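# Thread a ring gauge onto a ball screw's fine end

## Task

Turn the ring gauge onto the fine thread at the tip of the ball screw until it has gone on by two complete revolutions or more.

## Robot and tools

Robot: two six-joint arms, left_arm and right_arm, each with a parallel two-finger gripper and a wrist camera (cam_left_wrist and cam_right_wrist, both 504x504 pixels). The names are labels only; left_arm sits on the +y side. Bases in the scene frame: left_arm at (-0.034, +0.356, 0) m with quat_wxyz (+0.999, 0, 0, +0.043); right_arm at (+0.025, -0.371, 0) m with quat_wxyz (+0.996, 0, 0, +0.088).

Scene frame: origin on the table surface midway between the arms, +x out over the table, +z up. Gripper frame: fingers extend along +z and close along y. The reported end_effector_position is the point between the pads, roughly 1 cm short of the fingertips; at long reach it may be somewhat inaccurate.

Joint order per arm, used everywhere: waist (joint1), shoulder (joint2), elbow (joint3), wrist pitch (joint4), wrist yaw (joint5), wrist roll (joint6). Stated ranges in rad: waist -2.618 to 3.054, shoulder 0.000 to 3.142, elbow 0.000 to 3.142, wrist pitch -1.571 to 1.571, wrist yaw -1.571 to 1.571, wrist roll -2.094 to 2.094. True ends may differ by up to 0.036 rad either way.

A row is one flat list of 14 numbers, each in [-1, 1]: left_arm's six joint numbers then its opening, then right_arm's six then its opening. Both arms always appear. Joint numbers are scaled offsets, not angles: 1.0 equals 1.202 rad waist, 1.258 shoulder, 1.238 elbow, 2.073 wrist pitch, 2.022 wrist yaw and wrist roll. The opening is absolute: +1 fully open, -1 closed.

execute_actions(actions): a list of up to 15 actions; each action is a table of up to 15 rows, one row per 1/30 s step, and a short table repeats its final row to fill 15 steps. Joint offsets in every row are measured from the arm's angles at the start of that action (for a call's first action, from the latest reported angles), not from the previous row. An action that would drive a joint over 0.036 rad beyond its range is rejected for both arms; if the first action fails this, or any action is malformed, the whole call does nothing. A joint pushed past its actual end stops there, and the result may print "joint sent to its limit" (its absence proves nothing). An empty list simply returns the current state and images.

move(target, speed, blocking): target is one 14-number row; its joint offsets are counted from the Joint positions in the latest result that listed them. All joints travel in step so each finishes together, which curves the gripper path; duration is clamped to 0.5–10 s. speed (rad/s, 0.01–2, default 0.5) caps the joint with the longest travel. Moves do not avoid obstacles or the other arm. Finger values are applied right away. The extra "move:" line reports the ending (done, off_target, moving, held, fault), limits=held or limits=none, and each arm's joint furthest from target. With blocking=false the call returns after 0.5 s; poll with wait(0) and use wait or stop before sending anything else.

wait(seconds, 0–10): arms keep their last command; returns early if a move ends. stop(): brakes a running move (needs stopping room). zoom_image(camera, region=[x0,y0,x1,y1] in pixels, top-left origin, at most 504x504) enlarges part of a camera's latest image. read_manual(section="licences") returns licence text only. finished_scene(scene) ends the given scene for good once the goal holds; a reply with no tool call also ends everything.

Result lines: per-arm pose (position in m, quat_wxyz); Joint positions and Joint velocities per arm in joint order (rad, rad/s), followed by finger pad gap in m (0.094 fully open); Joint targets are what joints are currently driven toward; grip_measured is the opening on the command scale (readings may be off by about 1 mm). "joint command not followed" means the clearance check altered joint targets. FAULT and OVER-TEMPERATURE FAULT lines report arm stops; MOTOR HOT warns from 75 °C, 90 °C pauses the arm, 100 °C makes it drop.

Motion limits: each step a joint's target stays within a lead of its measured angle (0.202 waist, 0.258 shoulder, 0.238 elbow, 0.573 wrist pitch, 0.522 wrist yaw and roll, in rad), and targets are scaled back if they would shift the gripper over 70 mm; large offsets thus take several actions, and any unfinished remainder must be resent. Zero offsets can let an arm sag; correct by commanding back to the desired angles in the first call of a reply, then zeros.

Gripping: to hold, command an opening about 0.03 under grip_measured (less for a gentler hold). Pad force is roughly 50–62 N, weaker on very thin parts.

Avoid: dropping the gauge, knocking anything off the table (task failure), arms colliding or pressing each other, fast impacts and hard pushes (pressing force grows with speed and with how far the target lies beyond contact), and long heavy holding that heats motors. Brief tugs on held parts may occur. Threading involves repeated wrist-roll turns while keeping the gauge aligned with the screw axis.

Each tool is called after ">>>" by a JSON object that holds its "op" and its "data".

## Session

>>> {"op": "execute_actions", "data": {"actions": []}}

Scene clock: 0.00 s.
left_arm: end_effector_position=(+0.2568, +0.0307, +0.2394) grip_measured=+1.000 end_effector_quat_wxyz=(+0.287, +0.116, +0.950, +0.043) | right_arm: end_effector_position=(+0.3924, -0.5349, +0.1156) grip_measured=+1.000 end_effector_quat_wxyz=(+0.118, +0.005, +0.993, -0.023)
Joint names: [waist, shoulder, elbow, wrist pitch, wrist yaw, wrist roll]
Joint positions: left_arm=[-1.13   1.977  2.117 -1.4   -0.509 -0.718  0.094] | right_arm=[-0.623  1.849  1.548 -1.035 -0.06  -0.431  0.094]
Joint velocities: left_arm=[-0.002 -0.007 -0.007  0.022  0.007  0.007  0.   ] | right_arm=[-0.002 -0.002 -0.017 -0.022 -0.022  0.037  0.   ]
Joint targets: left_arm=[-1.130 1.965 2.126 -1.399 -0.518 -0.720] | right_arm=[-0.623 1.841 1.554 -1.037 -0.064 -0.431]

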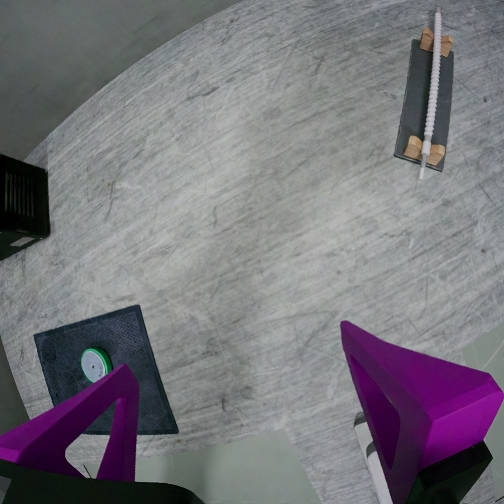

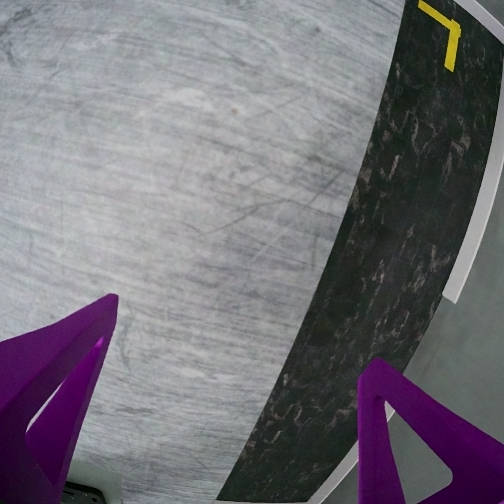

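>>> {"op": "move", "data": {"target": [0.656,-0.09,-0.585,0.157,0.257,0.36,1, 0.758,0.333,0.47,-0.187,0.035,-0.80,1], "speed": 1.2}}

Scene clock: 25.93 s.
left_arm: end_effector_position=(+0.2977, +0.2701, +0.0578) grip_measured=+1.000 end_effector_quat_wxyz=(-0.008, +0.127, +0.992, +0.001) | right_arm: end_effector_position=(+0.4210, -0.1701, +0.0936) grip_measured=+1.000 end_effector_quat_wxyz=(-0.003, +0.950, -0.311, +0.007)
Joint names: [waist, shoulder, elbow, wrist pitch, wrist yaw, wrist roll]
Joint positions: left_arm=[-0.342  1.89   1.397 -1.094 -0.     0.     0.094] | right_arm=[ 0.295  2.266  2.108 -1.398  0.005 -2.038  0.094]
Joint velocities: left_arm=[-0.012 -0.007 -0.002  0.007 -0.051 -0.007  0.   ] | right_arm=[ 0.002  0.007 -0.022  0.022 -0.022 -0.081  0.   ]
Joint targets: left_arm=[-0.341 1.864 1.392 -1.075 0.011 0.010] | right_arm=[0.288 2.268 2.129 -1.423 0.011 -2.049]
move: off_target (left_arm, right_arm); limits=none; left_arm: farthest joint: the shoulder, 0.026 radians from its target (0.114 radians at the start); right_arm: farthest joint: the wrist pitch, 0.025 radians from its target (0.388 radians at the start)

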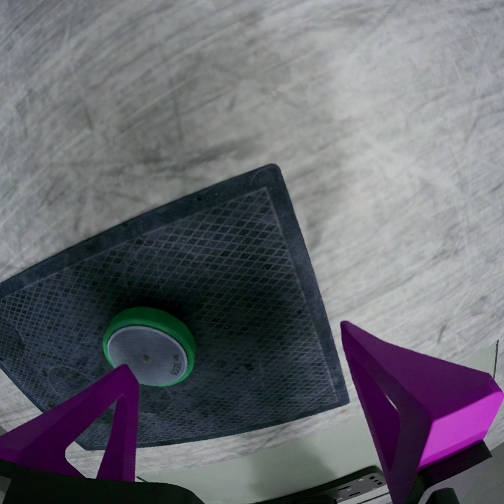

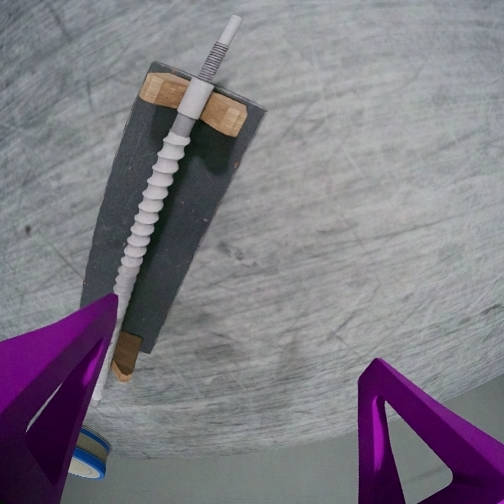

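>>> {"op": "move", "data": {"target": [0.136,-0.065,-0.141,0.071,0,0,1, 0.01,-0.181,-0.39,0.131,-0.005,0.087,1], "speed": 0.5}}

Scene clock: 43.83 s.
left_arm: end_effector_position=(+0.2887, +0.3251, +0.0350) grip_measured=+1.000 end_effector_quat_wxyz=(+0.000, +0.049, +0.999, -0.000) | right_arm: end_effector_position=(+0.3770, -0.1925, +0.0569) grip_measured=+1.000 end_effector_quat_wxyz=(-0.003, +0.921, -0.389, +0.006)
Joint names: [waist, shoulder, elbow, wrist pitch, wrist yaw, wrist roll]
Joint positions: left_arm=[-0.184  1.835  1.23  -0.965  0.     0.     0.094] | right_arm=[ 0.295  2.06   1.635 -1.134  0.005 -1.873  0.094]
Joint velocities: left_arm=[ 0.002  0.007 -0.002 -0.051  0.007  0.007  0.   ] | right_arm=[-0.012  0.012 -0.012 -0.007  0.022 -0.066  0.   ]
Joint targets: left_arm=[-0.178 1.809 1.223 -0.946 -0.000 -0.000] | right_arm=[0.307 2.038 1.625 -1.126 -0.005 -1.862]
move: off_target (left_arm, right_arm); limits=none; left_arm: farthest joint: the shoulder, 0.027 radians from its target (0.082 radians at the start); right_arm: farthest joint: the shoulder, 0.021 radians from its target (0.228 radians at the start)

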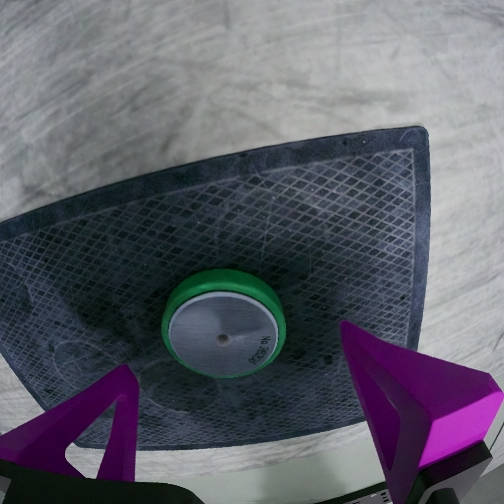

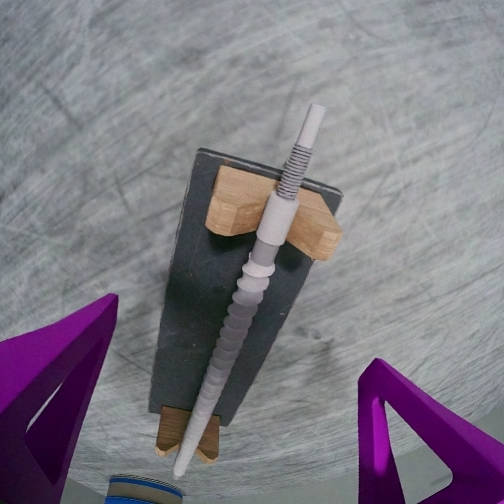

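>>> {"op": "move", "data": {"target": [0.003,0.035,-0.025,0.0415,0,0,0.6, -0.015,0.012,-0.097,0.0565,-0.005,0.051,-0.2], "speed": 0.2}}

Scene clock: 55.33 s.
left_arm: end_effector_position=(+0.2906, +0.3250, +0.0184) grip_measured=+0.602 end_effector_quat_wxyz=(-0.003, +0.049, +0.999, +0.000) | right_arm: end_effector_position=(+0.3709, -0.2001, +0.0241) grip_measured=-0.199 end_effector_quat_wxyz=(+0.004, +0.900, -0.435, +0.000)
Joint names: [waist, shoulder, elbow, wrist pitch, wrist yaw, wrist roll]
Joint positions: left_arm=[-0.184  1.873  1.208 -0.913 -0.     0.     0.075] | right_arm=[ 0.285  2.074  1.522 -1.025  0.005 -1.781  0.038]
Joint velocities: left_arm=[-0.012  0.007 -0.007 -0.11   0.007  0.037  0.001] | right_arm=[-0.012 -0.022 -0.002  0.037  0.007  0.007  0.   ]
Joint targets: left_arm=[-0.180 1.879 1.199 -0.879 -0.000 0.000] | right_arm=[0.277 2.075 1.515 -1.017 -0.005 -1.770]
move: off_target (left_arm); limits=none; left_arm: farthest joint: the wrist pitch, 0.034 radians from its target (0.086 radians at the start); right_arm: farthest joint: the wrist yaw, 0.011 radians from its target (0.011 radians at the start)

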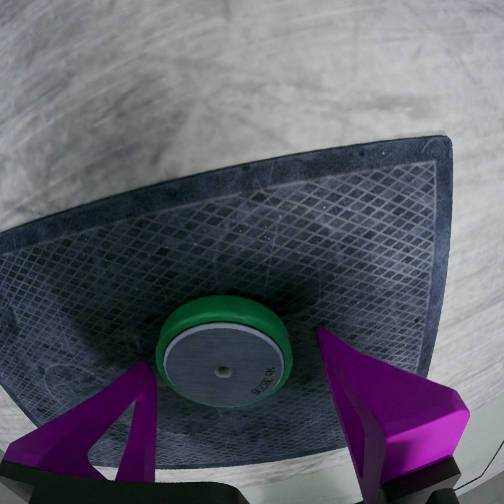

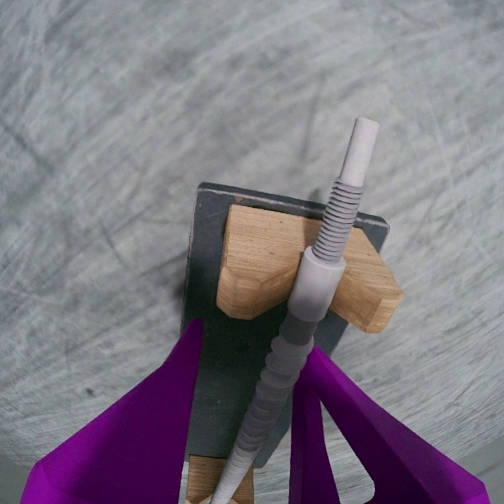

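>>> {"op": "move", "data": {"target": [0.003,0.012,-0.005,0.02,0,0,0.5, -0.045,0.021,0.049,-0.015,-0.005,-0.017,-0.1], "speed": 0.15}}

>>> {"op": "execute_actions", "data": {"actions": [[[0,0,0,0,0,0,0.0, 0,0,0.005,0,0,0,-0.65]]]}}

Scene clock: 68.47 s.
left_arm: end_effector_position=(+0.2909, +0.3255, +0.0184) grip_measured=+0.502 end_effector_quat_wxyz=(-0.003, +0.049, +0.999, +0.002) | right_arm: end_effector_position=(+0.3874, -0.2133, +0.0261) grip_measured=-0.102 end_effector_quat_wxyz=(-0.001, +0.895, -0.446, +0.004)
Joint names: [waist, shoulder, elbow, wrist pitch, wrist yaw, wrist roll]
Joint positions: left_arm=[-0.184  1.873  1.208 -0.912 -0.003  0.     0.071] | right_arm=[ 0.236  2.094  1.562 -1.031  0.005 -1.804  0.042]
Joint velocities: left_arm=[-0.007  0.007 -0.007  0.022 -0.051  0.007  0.   ] | right_arm=[ 0.007  0.007 -0.002 -0.007  0.007 -0.022  0.001]
Joint targets: left_arm=[-0.180 1.888 1.202 -0.872 -0.000 0.000] | right_arm=[0.231 2.101 1.583 -1.055 -0.005 -1.815]
move: off_target (left_arm, right_arm); limits=none; left_arm: farthest joint: the wrist pitch, 0.041 radians from its target (0.042 radians at the start); right_arm: farthest joint: the wrist pitch, 0.025 radians from its target (0.032 radians at the start)

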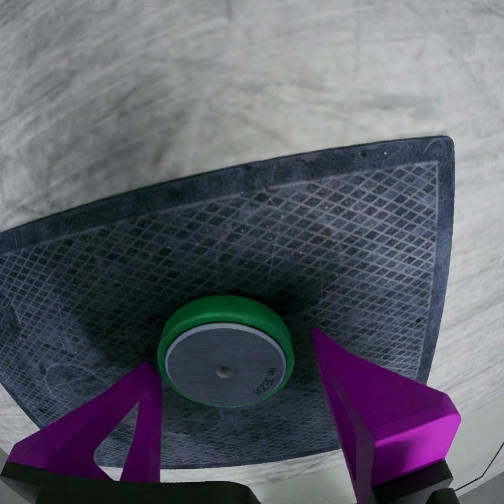

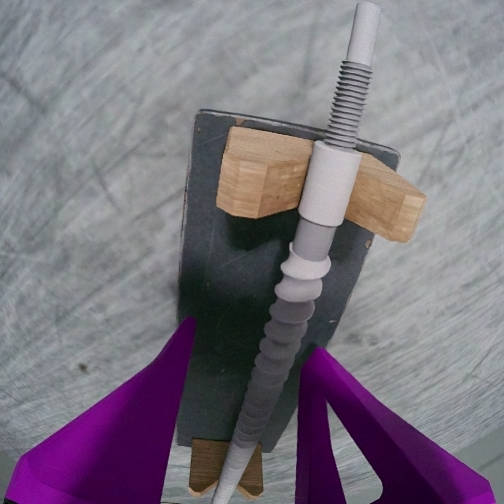

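Scene clock: 68.97 s.
left_arm: end_effector_position=(+0.2909, +0.3255, +0.0184) grip_measured=+0.086 end_effector_quat_wxyz=(-0.003, +0.049, +0.999, +0.002) | right_arm: end_effector_position=(+0.3889, -0.2126, +0.0262) grip_measured=-0.648 end_effector_quat_wxyz=(-0.004, +0.895, -0.446, +0.007)
Joint names: [waist, shoulder, elbow, wrist pitch, wrist yaw, wrist roll]
Joint positions: left_arm=[-0.184  1.873  1.208 -0.912 -0.003  0.     0.051] | right_arm=[ 0.236  2.094  1.562 -1.025  0.005 -1.804  0.017]
Joint velocities: left_arm=[ 0.007 -0.007 -0.017 -0.007  0.007 -0.007 -0.   ] | right_arm=[ 0.002  0.002 -0.012 -0.007  0.066 -0.022  0.001]
Joint targets: left_arm=[-0.184 1.873 1.208 -0.912 -0.003 0.000] | right_arm=[0.236 2.094 1.568 -1.031 0.005 -1.804]

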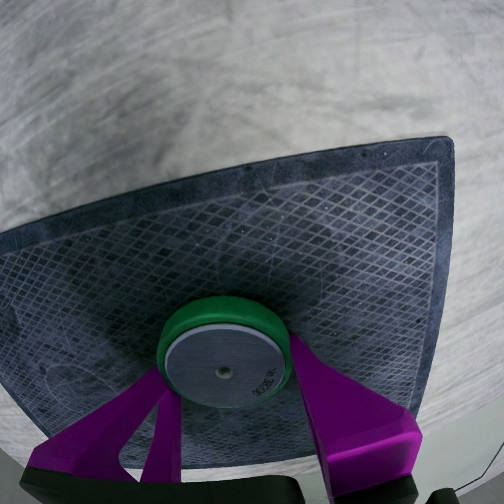

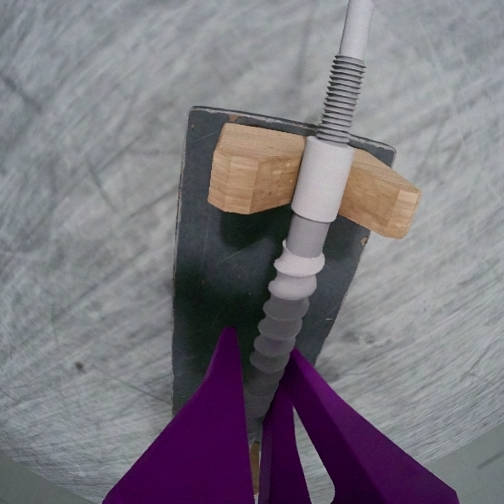

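>>> {"op": "execute_actions", "data": {"actions": []}}

Scene clock: 79.47 s.
left_arm: end_effector_position=(+0.2909, +0.3255, +0.0184) grip_measured=+0.086 end_effector_quat_wxyz=(-0.003, +0.049, +0.999, +0.002) | right_arm: end_effector_position=(+0.3889, -0.2126, +0.0262) grip_measured=-0.648 end_effector_quat_wxyz=(-0.004, +0.895, -0.446, +0.007)
Joint names: [waist, shoulder, elbow, wrist pitch, wrist yaw, wrist roll]
Joint positions: left_arm=[-0.184  1.873  1.208 -0.912 -0.003  0.     0.051] | right_arm=[ 0.236  2.094  1.562 -1.025  0.005 -1.804  0.017]
Joint velocities: left_arm=[-0.012  0.022 -0.002 -0.007  0.007  0.051 -0.   ] | right_arm=[ 0.002  0.012  0.002 -0.037 -0.066 -0.081  0.   ]
Joint targets: left_arm=[-0.184 1.873 1.208 -0.912 -0.003 0.000] | right_arm=[0.236 2.094 1.568 -1.031 0.005 -1.804]

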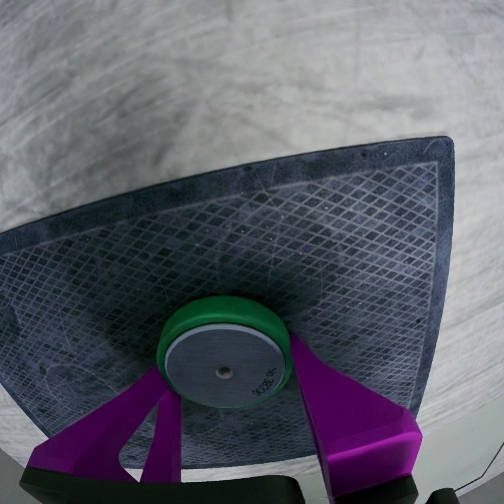

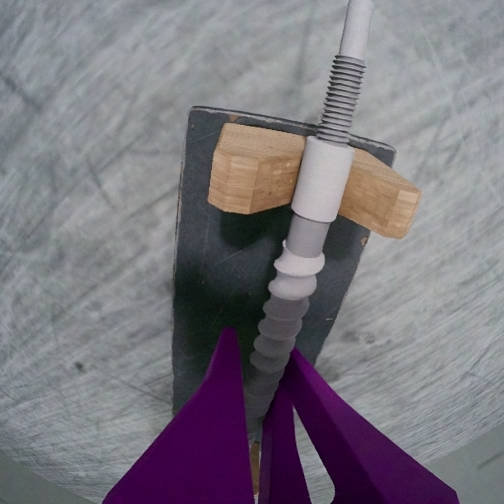

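>>> {"op": "execute_actions", "data": {"actions": [[[0,0,0.026,0,0,0,0.5, 0.018,0,0.005,-0.012,0,0,-0.65]],[[0,0,0.02,0,0,-0.4,0.5, 0.008,0,0.005,-0.008,0,0,-0.65]],[[0,0,0.02,0,0,-0.39,0.5, 0,0,0.005,0,0,0,-0.65]]]}}

>>> {"op": "wait", "data": {"seconds": 0.3}}

Scene clock: 85.17 s.
left_arm: end_effector_position=(+0.2937, +0.3252, +0.0202) grip_measured=+0.499 end_effector_quat_wxyz=(+0.002, -0.649, +0.761, +0.000) | right_arm: end_effector_position=(+0.3862, -0.2073, +0.0262) grip_measured=-0.648 end_effector_quat_wxyz=(-0.003, +0.898, -0.440, +0.006)
Joint names: [waist, shoulder, elbow, wrist pitch, wrist yaw, wrist roll]
Joint positions: left_arm=[-0.184  1.873  1.216 -0.912 -0.003 -1.51   0.07 ] | right_arm=[ 0.252  2.094  1.562 -1.026  0.006 -1.804  0.017]
Joint velocities: left_arm=[-0.002  0.012 -0.012 -0.022 -0.081 -0.212  0.001] | right_arm=[-0.012  0.002 -0.002 -0.051  0.022  0.022  0.001]
Joint targets: left_arm=[-0.184 1.873 1.241 -0.912 -0.003 -1.553] | right_arm=[0.252 2.094 1.568 -1.026 0.006 -1.804]

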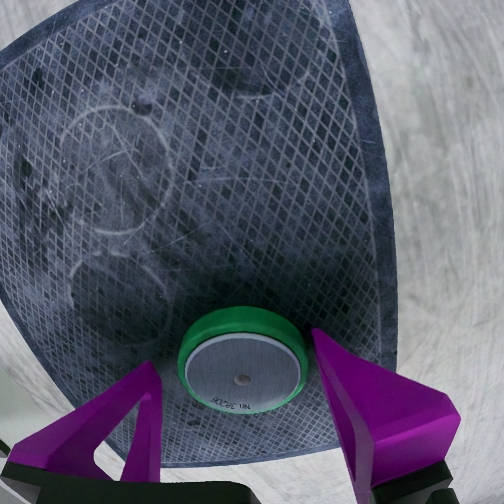

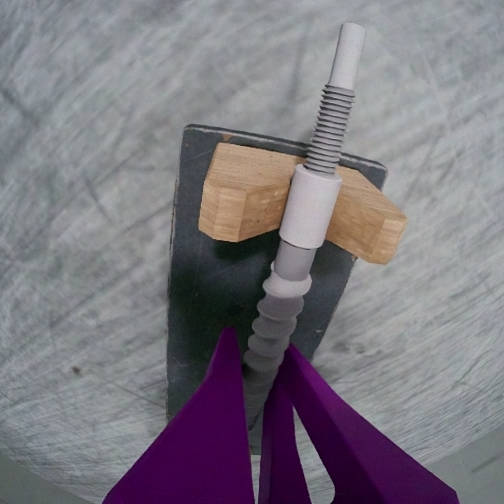

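Scene clock: 85.47 s.
left_arm: end_effector_position=(+0.2937, +0.3252, +0.0202) grip_measured=+0.499 end_effector_quat_wxyz=(+0.002, -0.660, +0.751, +0.000) | right_arm: end_effector_position=(+0.3862, -0.2073, +0.0262) grip_measured=-0.648 end_effector_quat_wxyz=(-0.003, +0.898, -0.440, +0.006)
Joint names: [waist, shoulder, elbow, wrist pitch, wrist yaw, wrist roll]
Joint positions: left_arm=[-0.184  1.873  1.216 -0.912 -0.003 -1.539  0.07 ] | right_arm=[ 0.252  2.094  1.562 -1.026  0.006 -1.804  0.017]
Joint velocities: left_arm=[-0.012  0.007 -0.007  0.007  0.051  0.037  0.   ] | right_arm=[ 0.002 -0.007  0.012 -0.037  0.037 -0.007  0.001]
Joint targets: left_arm=[-0.184 1.873 1.241 -0.912 -0.003 -1.553] | right_arm=[0.252 2.094 1.568 -1.026 0.006 -1.804]
wait: 0.30 s; no rest

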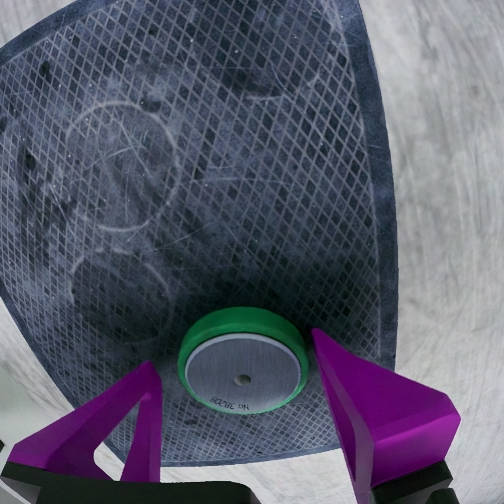

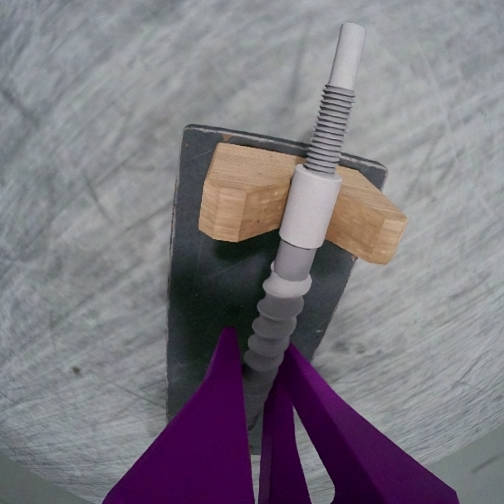

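>>> {"op": "execute_actions", "data": {"actions": [[[0,0.005,0.044,0,0,-0.01,0.5, 0,0,0.005,0,0,0,-0.75],[0,0.01,0.044,0,0,-0.01,0.5, 0,0,0.005,0,0,0,-0.78],[0,0.015,0.044,-0.005,0,-0.01,0.5, 0,0,0.005,0,0,0,-0.8],[0,0.021,0.044,-0.008,0,-0.01,0.5, 0,0,0.005,0,0,0,-0.865]],[[0,0,0.02,0,0,0,0.5, 0,0,0.005,0,0,0,-0.865]]]}}

Scene clock: 91.43 s.
left_arm: end_effector_position=(+0.3026, +0.3244, +0.0212) grip_measured=+0.499 end_effector_quat_wxyz=(+0.005, -0.664, +0.748, -0.003) | right_arm: end_effector_position=(+0.3874, -0.2068, +0.0262) grip_measured=-0.837 end_effector_quat_wxyz=(-0.005, +0.898, -0.439, +0.008)
Joint names: [waist, shoulder, elbow, wrist pitch, wrist yaw, wrist roll]
Joint positions: left_arm=[-0.184  1.895  1.25  -0.915 -0.003 -1.549  0.07 ] | right_arm=[ 0.252  2.094  1.562 -1.02   0.007 -1.806  0.008]
Joint velocities: left_arm=[ 0.012  0.012 -0.007  0.037  0.022  0.037 -0.001] | right_arm=[-0.007 -0.007  0.002 -0.051  0.022  0.022 -0.001]
Joint targets: left_arm=[-0.184 1.895 1.275 -0.915 -0.003 -1.549] | right_arm=[0.252 2.094 1.568 -1.020 0.007 -1.806]

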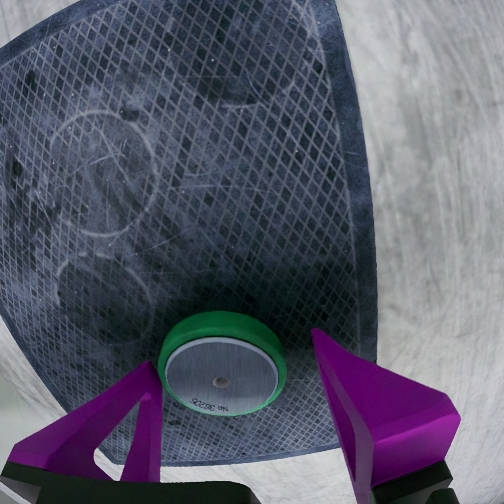

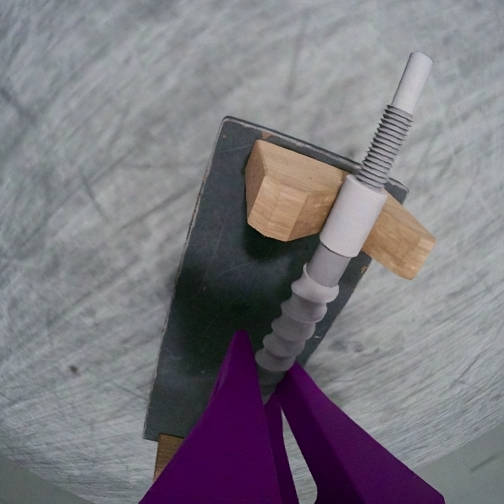

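>>> {"op": "execute_actions", "data": {"actions": [[[0,0,-0.009,0,0,0,0.3, 0,0,0.005,0,0,0,-0.87]],[[0,0,0,0,0,0,0.04, 0,0,0.005,0,0,0,-0.87]]]}}

Scene clock: 97.83 s.
left_arm: end_effector_position=(+0.3017, +0.3245, +0.0212) grip_measured=+0.085 end_effector_quat_wxyz=(+0.004, -0.664, +0.748, -0.002) | right_arm: end_effector_position=(+0.3874, -0.2068, +0.0262) grip_measured=-0.837 end_effector_quat_wxyz=(-0.005, +0.898, -0.439, +0.008)
Joint names: [waist, shoulder, elbow, wrist pitch, wrist yaw, wrist roll]
Joint positions: left_arm=[-0.184  1.895  1.25  -0.919 -0.003 -1.549  0.051] | right_arm=[ 0.252  2.094  1.562 -1.02   0.007 -1.806  0.008]
Joint velocities: left_arm=[-0.002 -0.002  0.007  0.007  0.007 -0.051 -0.   ] | right_arm=[-0.017 -0.002  0.017 -0.037  0.007  0.007  0.001]
Joint targets: left_arm=[-0.184 1.895 1.250 -0.915 -0.003 -1.549] | right_arm=[0.252 2.094 1.568 -1.020 0.007 -1.806]

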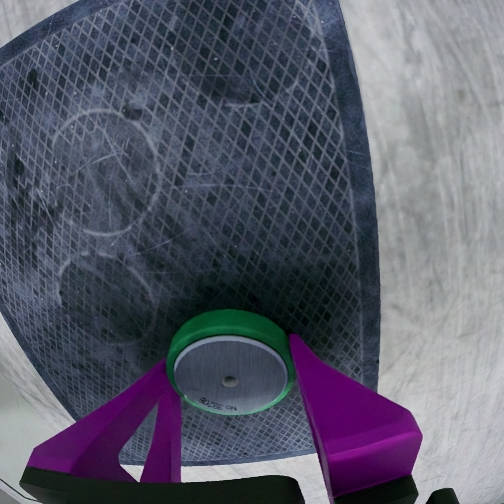

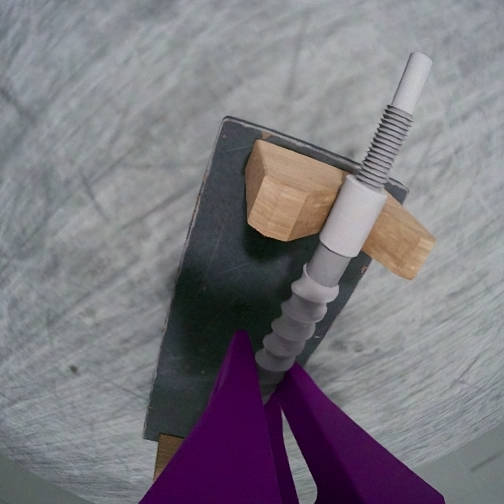

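>>> {"op": "move", "data": {"target": [0,-0.08,0.12,-0.105,0,0,0.04, 0,-0.06,0.115,-0.084,0,0,-0.87], "speed": 0.3}}

Scene clock: 122.00 s.
left_arm: end_effector_position=(+0.2976, +0.3249, +0.0733) grip_measured=+0.085 end_effector_quat_wxyz=(+0.003, -0.664, +0.748, -0.001) | right_arm: end_effector_position=(+0.3895, -0.2059, +0.0772) grip_measured=-0.837 end_effector_quat_wxyz=(-0.015, +0.898, -0.439, +0.016)
Joint names: [waist, shoulder, elbow, wrist pitch, wrist yaw, wrist roll]
Joint positions: left_arm=[-0.184  1.822  1.372 -1.116 -0.003 -1.549  0.051] | right_arm=[ 0.252  2.038  1.683 -1.173  0.007 -1.806  0.008]
Joint velocities: left_arm=[-0.017 -0.017 -0.012 -0.022  0.007 -0.051  0.   ] | right_arm=[-0.022 -0.017 -0.007  0.037  0.051 -0.007  0.   ]
Joint targets: left_arm=[-0.184 1.795 1.399 -1.137 -0.003 -1.549] | right_arm=[0.252 2.019 1.705 -1.194 0.007 -1.806]
move: off_target (left_arm, right_arm); limits=none; left_arm: farthest joint: the shoulder, 0.028 radians from its target (0.101 radians at the start); right_arm: farthest joint: the wrist pitch, 0.022 radians from its target (0.174 radians at the start)

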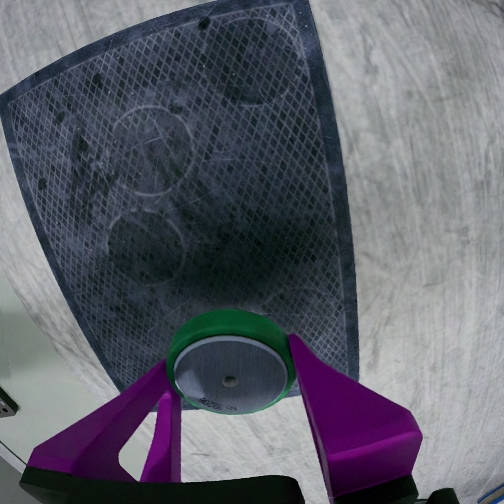

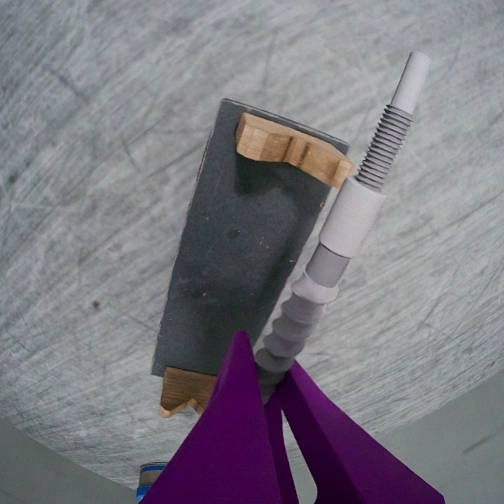

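>>> {"op": "move", "data": {"target": [-0.716,-0.379,0.288,-0.078,0,0.773,0.04, 0.606,-0.546,-0.72,0.681,0,0.632,-0.87], "speed": 0.6}}

Scene clock: 128.93 s.
left_arm: end_effector_position=(+0.1537, +0.0941, +0.3103) grip_measured=+0.085 end_effector_quat_wxyz=(+0.269, +0.438, +0.847, -0.137) | right_arm: end_effector_position=(+0.2045, +0.0278, +0.2018) grip_measured=-0.836 end_effector_quat_wxyz=(+0.537, -0.617, +0.551, +0.166)
Joint names: [waist, shoulder, elbow, wrist pitch, wrist yaw, wrist roll]
Joint positions: left_arm=[-1.038  1.368  1.699 -1.288 -0.002  0.005  0.051] | right_arm=[ 0.974  1.376  0.795  0.203  0.007 -0.54   0.008]
Joint velocities: left_arm=[ 0.002  0.007 -0.027  0.007 -0.007  0.037  0.001] | right_arm=[-0.012 -0.002 -0.007  0.007 -0.037 -0.051 -0.001]
Joint targets: left_arm=[-1.044 1.345 1.729 -1.277 -0.003 0.014] | right_arm=[0.980 1.352 0.792 0.239 0.006 -0.528]
move: off_target (left_arm, right_arm); limits=none; left_arm: farthest joint: the elbow, 0.030 radians from its target (0.357 radians at the start); right_arm: farthest joint: the wrist pitch, 0.036 radians from its target (1.412 radians at the start)

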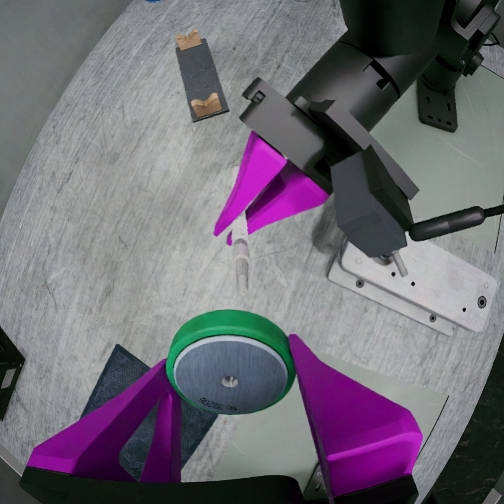

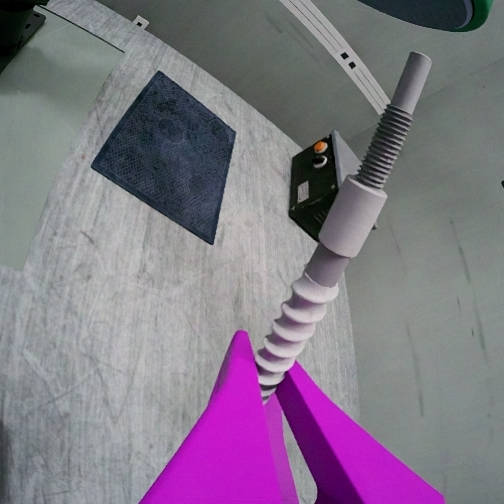

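>>> {"op": "execute_actions", "data": {"actions": [[[0,-0.018,0.024,0.028,0,0,0.04, 0,-0.018,0,0.025,0,0,-0.87]],[[0,-0.018,0.024,0.015,0,0,0.04, 0,-0.018,0,0.017,0,0,-0.87]]]}}

>>> {"op": "execute_actions", "data": {"actions": [[[0,-0.018,0.024,0.015,0,-0.4,0.04, 0,-0.018,0,0.017,0,0,-0.87]],[[0,-0.018,0.024,0.015,0,-0.39,0.04, 0,-0.018,0,0.017,0,0,-0.87]],[[0,-0.018,0.024,0.015,0,-0.02,0.04, 0,-0.018,0,0.017,0,0,-0.87]]]}}

Scene clock: 133.40 s.
left_arm: end_effector_position=(+0.1552, +0.0919, +0.3122) grip_measured=+0.085 end_effector_quat_wxyz=(+0.275, +0.438, +0.845, -0.140) | right_arm: end_effector_position=(+0.2051, +0.0291, +0.2053) grip_measured=-0.836 end_effector_quat_wxyz=(+0.543, -0.614, +0.548, +0.168)
Joint names: [waist, shoulder, elbow, wrist pitch, wrist yaw, wrist roll]
Joint positions: left_arm=[-1.038  1.368  1.699 -1.275 -0.002  0.005  0.051] | right_arm=[ 0.974  1.376  0.795  0.218  0.007 -0.539  0.008]
Joint velocities: left_arm=[-0.007 -0.002 -0.017 -0.095 -0.007 -0.051 -0.001] | right_arm=[ 0.012 -0.007 -0.032  0.022 -0.037 -0.095 -0.   ]
Joint targets: left_arm=[-1.038 1.346 1.729 -1.244 -0.002 0.005] | right_arm=[0.974 1.353 0.795 0.254 0.007 -0.539]

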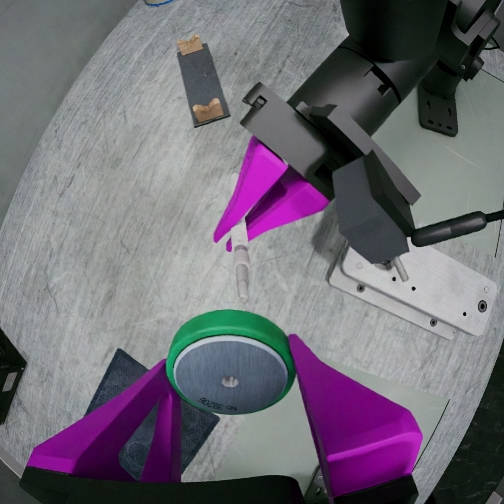

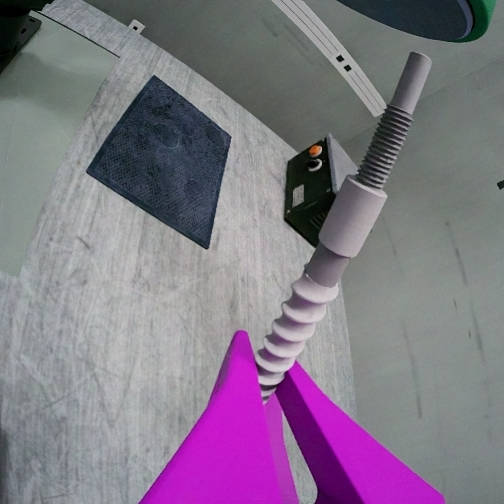

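Scene clock: 134.90 s.
left_arm: end_effector_position=(+0.1551, +0.0919, +0.3122) grip_measured=+0.085 end_effector_quat_wxyz=(+0.099, -0.277, +0.910, -0.292) | right_arm: end_effector_position=(+0.2051, +0.0291, +0.2053) grip_measured=-0.836 end_effector_quat_wxyz=(+0.543, -0.614, +0.548, +0.168)
Joint names: [waist, shoulder, elbow, wrist pitch, wrist yaw, wrist roll]
Joint positions: left_arm=[-1.038  1.368  1.699 -1.275 -0.001 -1.542  0.051] | right_arm=[ 0.974  1.376  0.795  0.218  0.007 -0.539  0.008]
Joint velocities: left_arm=[-0.012 -0.007  0.017  0.022 -0.007 -0.051 -0.001] | right_arm=[-0.012 -0.012  0.002  0.007 -0.037 -0.022  0.   ]
Joint targets: left_arm=[-1.038 1.346 1.729 -1.244 -0.001 -1.549] | right_arm=[0.974 1.353 0.795 0.254 0.007 -0.539]

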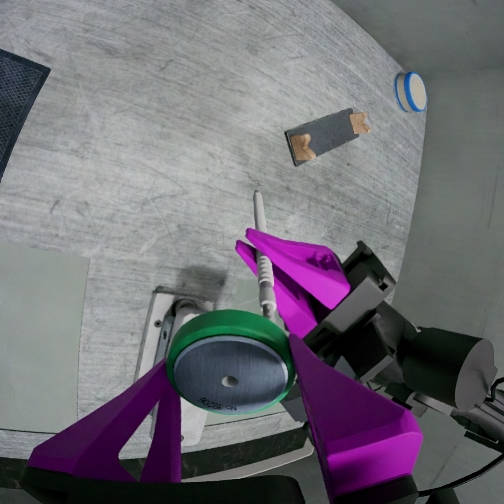

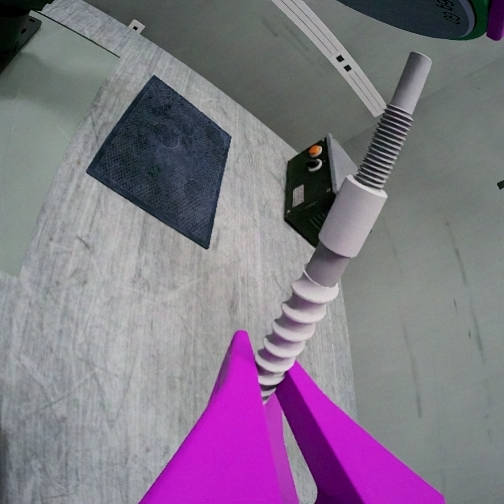

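>>> {"op": "execute_actions", "data": {"actions": [[[0,-0.018,0.024,0.015,0,0.52,0.04, 0,-0.018,0,0.017,0,0,-0.87]],[[0,-0.018,0.024,0.015,0,0.52,0.04, 0,-0.018,0,0.017,0,0,-0.87]],[[0,-0.018,0.024,0.015,0,0.52,0.04, 0,-0.018,0,0.017,0,0,-0.87]],[[0,-0.018,0.024,0.015,0,0.03,0.04, 0,-0.018,0,0.017,0,0,-0.87]]]}}

Scene clock: 138.73 s.
left_arm: end_effector_position=(+0.1552, +0.0919, +0.3122) grip_measured=+0.085 end_effector_quat_wxyz=(+0.298, +0.888, +0.341, +0.078) | right_arm: end_effector_position=(+0.2051, +0.0291, +0.2053) grip_measured=-0.836 end_effector_quat_wxyz=(+0.543, -0.614, +0.548, +0.168)
Joint names: [waist, shoulder, elbow, wrist pitch, wrist yaw, wrist roll]
Joint positions: left_arm=[-1.038  1.368  1.699 -1.275 -0.002  1.458  0.051] | right_arm=[ 0.974  1.376  0.795  0.218  0.007 -0.539  0.008]
Joint velocities: left_arm=[-0.002 -0.002 -0.002  0.007  0.007 -0.066 -0.001] | right_arm=[-0.007 -0.017 -0.002  0.037  0.007 -0.066  0.   ]
Joint targets: left_arm=[-1.038 1.346 1.729 -1.244 -0.002 1.466] | right_arm=[0.974 1.353 0.795 0.254 0.007 -0.539]

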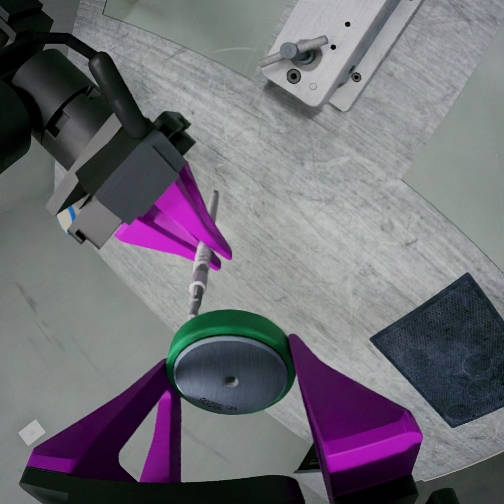

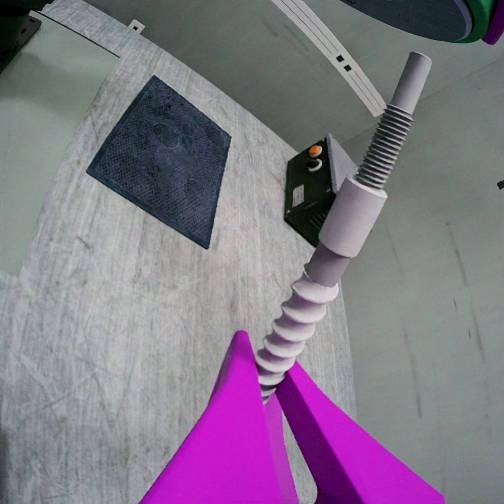

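>>> {"op": "move", "data": {"target": [-0.022,0.083,0.146,-0.0155,0,0.06,0.04, 0,-0.018,0,0.017,0,0,-0.87], "speed": 0.25}}

>>> {"op": "zoom_image", "data": {"camera": "cam_left_wrist", "region": [170,170,310,330]}}

Scene clock: 147.70 s.
left_arm: end_effector_position=(+0.1630, +0.0699, +0.3259) grip_measured=+0.085 end_effector_quat_wxyz=(+0.296, +0.908, +0.281, +0.093) | right_arm: end_effector_position=(+0.2051, +0.0290, +0.2052) grip_measured=-0.836 end_effector_quat_wxyz=(+0.543, -0.614, +0.548, +0.168)
Joint names: [waist, shoulder, elbow, wrist pitch, wrist yaw, wrist roll]
Joint positions: left_arm=[-1.057  1.473  1.846 -1.312 -0.002  1.573  0.051] | right_arm=[ 0.974  1.376  0.795  0.218  0.007 -0.539  0.008]
Joint velocities: left_arm=[-0.012  0.007  0.002 -0.007 -0.037 -0.051 -0.001] | right_arm=[-0.002  0.002 -0.032 -0.066 -0.007 -0.037  0.   ]
Joint targets: left_arm=[-1.065 1.473 1.879 -1.307 -0.002 1.579] | right_arm=[0.974 1.353 0.795 0.254 0.007 -0.539]
move: off_target (left_arm, right_arm); limits=none; left_arm: farthest joint: the elbow, 0.034 radians from its target (0.181 radians at the start); right_arm: farthest joint: the wrist pitch, 0.036 radians from its target (0.035 radians at the start)

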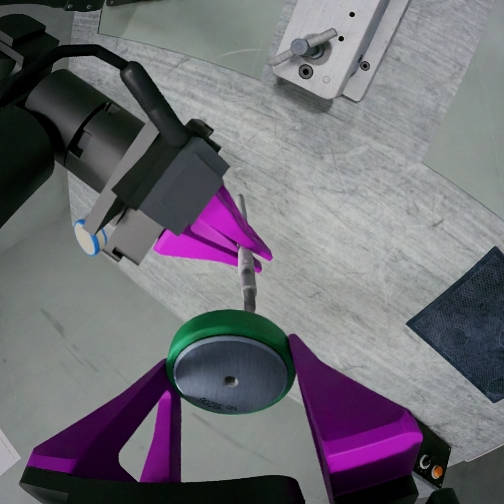

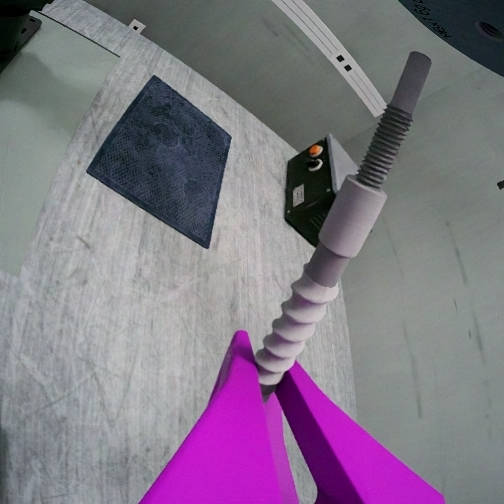

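Region (170, 170, 310, 330) of cam_left_wrist's 504x504 image, scaled by 3.150, with more detail than that image has; it fills the left 441 columns of this view, and the rest is white.

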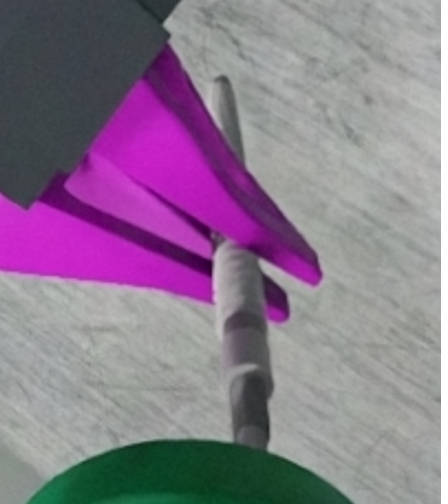

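>>> {"op": "move", "data": {"target": [0,-0.076,-0.092,0.047,0,-0.005,0.04, 0,-0.018,0,0.017,0,0,-0.87], "speed": 0.2}}

>>> {"op": "zoom_image", "data": {"camera": "cam_left_wrist", "region": [170,170,310,330]}}

>>> {"op": "move", "data": {"target": [0,-0.018,0,0.015,0,-0.782,0.04, 0,-0.018,0,0.017,0,0,-0.87], "speed": 1.5}}

>>> {"op": "zoom_image", "data": {"camera": "cam_left_wrist", "region": [170,170,310,330]}}

>>> {"op": "move", "data": {"target": [0,-0.018,0,0.015,0,-0.782,0.04, 0,-0.018,0,0.017,0,0,-0.87], "speed": 1.5}}

>>> {"op": "zoom_image", "data": {"camera": "cam_left_wrist", "region": [170,170,310,330]}}

Scene clock: 157.93 s.
left_arm: end_effector_position=(+0.1577, +0.0776, +0.3158) grip_measured=+0.085 end_effector_quat_wxyz=(+0.302, +0.906, +0.280, +0.095) | right_arm: end_effector_position=(+0.2050, +0.0289, +0.2050) grip_measured=-0.836 end_effector_quat_wxyz=(+0.542, -0.614, +0.548, +0.168)
Joint names: [waist, shoulder, elbow, wrist pitch, wrist yaw, wrist roll]
Joint positions: left_arm=[-1.057  1.404  1.732 -1.255 -0.002  1.573  0.051] | right_arm=[ 0.974  1.376  0.795  0.217  0.007 -0.539  0.008]
Joint velocities: left_arm=[ 0.002  0.002 -0.002 -0.037 -0.081 -0.037 -0.001] | right_arm=[-0.017 -0.007  0.022  0.051 -0.022 -0.022  0.001]
Joint targets: left_arm=[-1.057 1.378 1.732 -1.214 -0.002 1.562] | right_arm=[0.974 1.353 0.795 0.253 0.007 -0.539]
move: off_target (left_arm, right_arm); limits=none; left_arm: farthest joint: the wrist pitch, 0.040 radians from its target (0.098 radians at the start); right_arm: farthest joint: the wrist pitch, 0.036 radians from its target (0.036 radians at the start)

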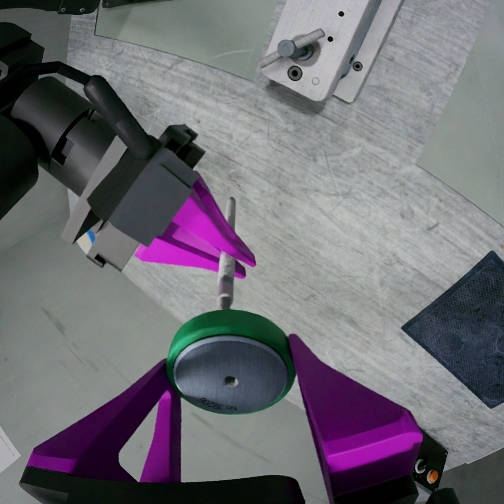

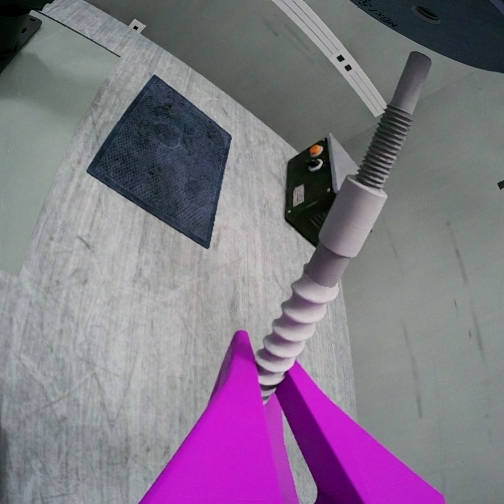

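Region (170, 170, 310, 330) of cam_left_wrist's 504x504 image, scaled by 3.150, with more detail than that image has; it fills the left 441 columns of this view, and the rest is white.

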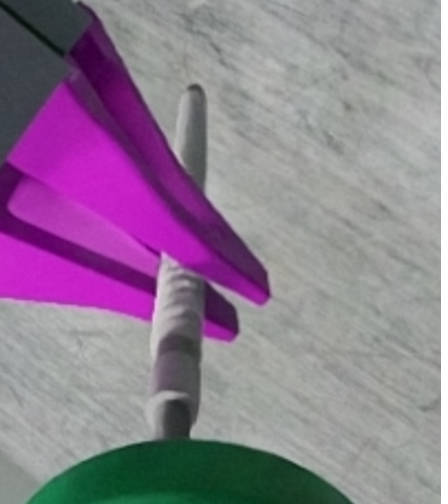

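Scene clock: 160.07 s.
left_arm: end_effector_position=(+0.1573, +0.0782, +0.3153) grip_measured=+0.085 end_effector_quat_wxyz=(+0.279, +0.443, +0.839, -0.146) | right_arm: end_effector_position=(+0.2050, +0.0289, +0.2048) grip_measured=-0.836 end_effector_quat_wxyz=(+0.542, -0.614, +0.548, +0.168)
Joint names: [waist, shoulder, elbow, wrist pitch, wrist yaw, wrist roll]
Joint positions: left_arm=[-1.057  1.404  1.732 -1.258 -0.002  0.002  0.051] | right_arm=[ 0.974  1.376  0.795  0.216  0.007 -0.539  0.008]
Joint velocities: left_arm=[-0.007 -0.002  0.007  0.037  0.066 -0.022 -0.001] | right_arm=[ 0.007 -0.002 -0.007 -0.007 -0.022 -0.037  0.   ]
Joint targets: left_arm=[-1.057 1.381 1.732 -1.224 -0.002 -0.008] | right_arm=[0.974 1.353 0.795 0.252 0.007 -0.539]
move: off_target (left_arm, right_arm); limits=none; left_arm: farthest joint: the wrist pitch, 0.034 radians from its target (0.031 radians at the start); right_arm: farthest joint: the wrist pitch, 0.036 radians from its target (0.035 radians at the start)

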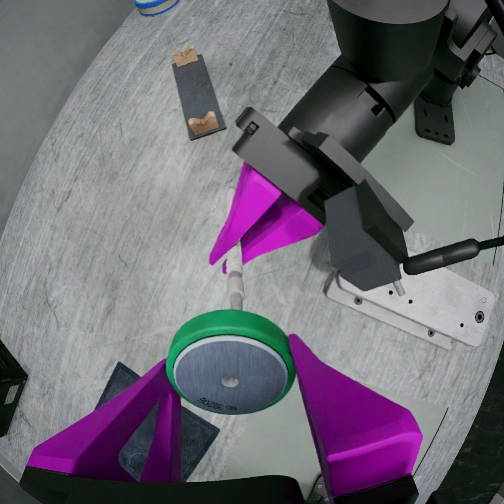

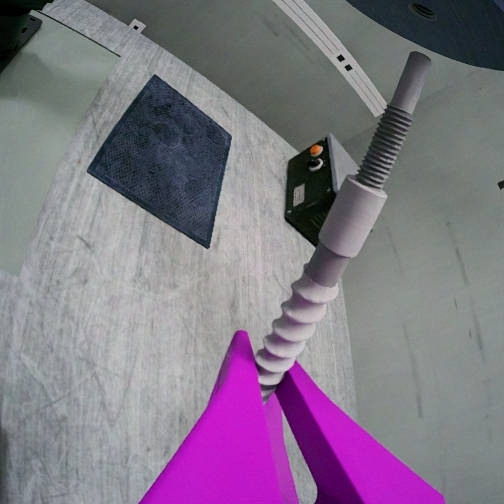

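Region (170, 170, 310, 330) of cam_left_wrist's 504x504 image, scaled by 3.150, with more detail than that image has; it fills the left 441 columns of this view, and the rest is white.

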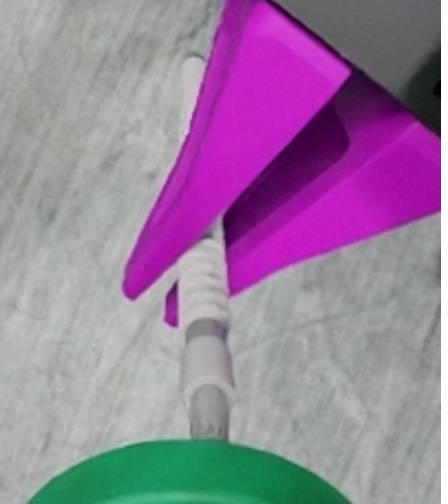

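Scene clock: 162.20 s.
left_arm: end_effector_position=(+0.1564, +0.0796, +0.3141) grip_measured=+0.085 end_effector_quat_wxyz=(+0.093, -0.282, +0.908, -0.297) | right_arm: end_effector_position=(+0.2050, +0.0288, +0.2046) grip_measured=-0.836 end_effector_quat_wxyz=(+0.542, -0.614, +0.549, +0.168)
Joint names: [waist, shoulder, elbow, wrist pitch, wrist yaw, wrist roll]
Joint positions: left_arm=[-1.057  1.404  1.732 -1.266 -0.002 -1.572  0.051] | right_arm=[ 0.974  1.376  0.795  0.215  0.007 -0.539  0.008]
Joint velocities: left_arm=[-0.012 -0.022 -0.007 -0.007  0.007  0.007 -0.001] | right_arm=[ 0.007 -0.002 -0.017  0.081  0.022 -0.081 -0.   ]
Joint targets: left_arm=[-1.057 1.381 1.732 -1.227 -0.002 -1.579] | right_arm=[0.974 1.353 0.795 0.251 0.007 -0.539]
move: off_target (left_arm, right_arm); limits=none; left_arm: farthest joint: the wrist pitch, 0.040 radians from its target (0.031 radians at the start); right_arm: farthest joint: the wrist pitch, 0.036 radians from its target (0.035 radians at the start)

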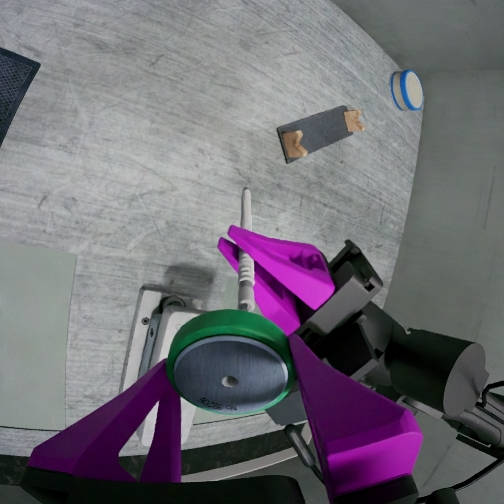

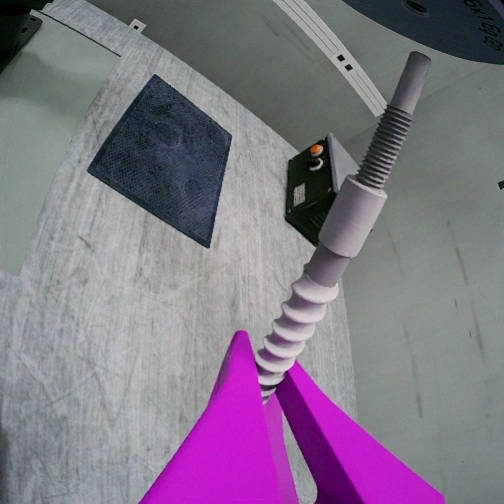

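Region (170, 170, 310, 330) of cam_left_wrist's 504x504 image, scaled by 3.150, with more detail than that image has; it fills the left 441 columns of this view, and the rest is white.

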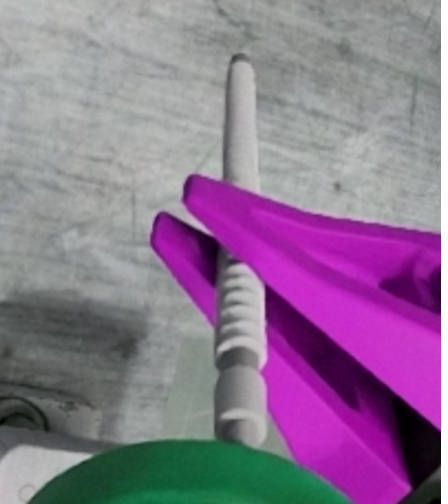

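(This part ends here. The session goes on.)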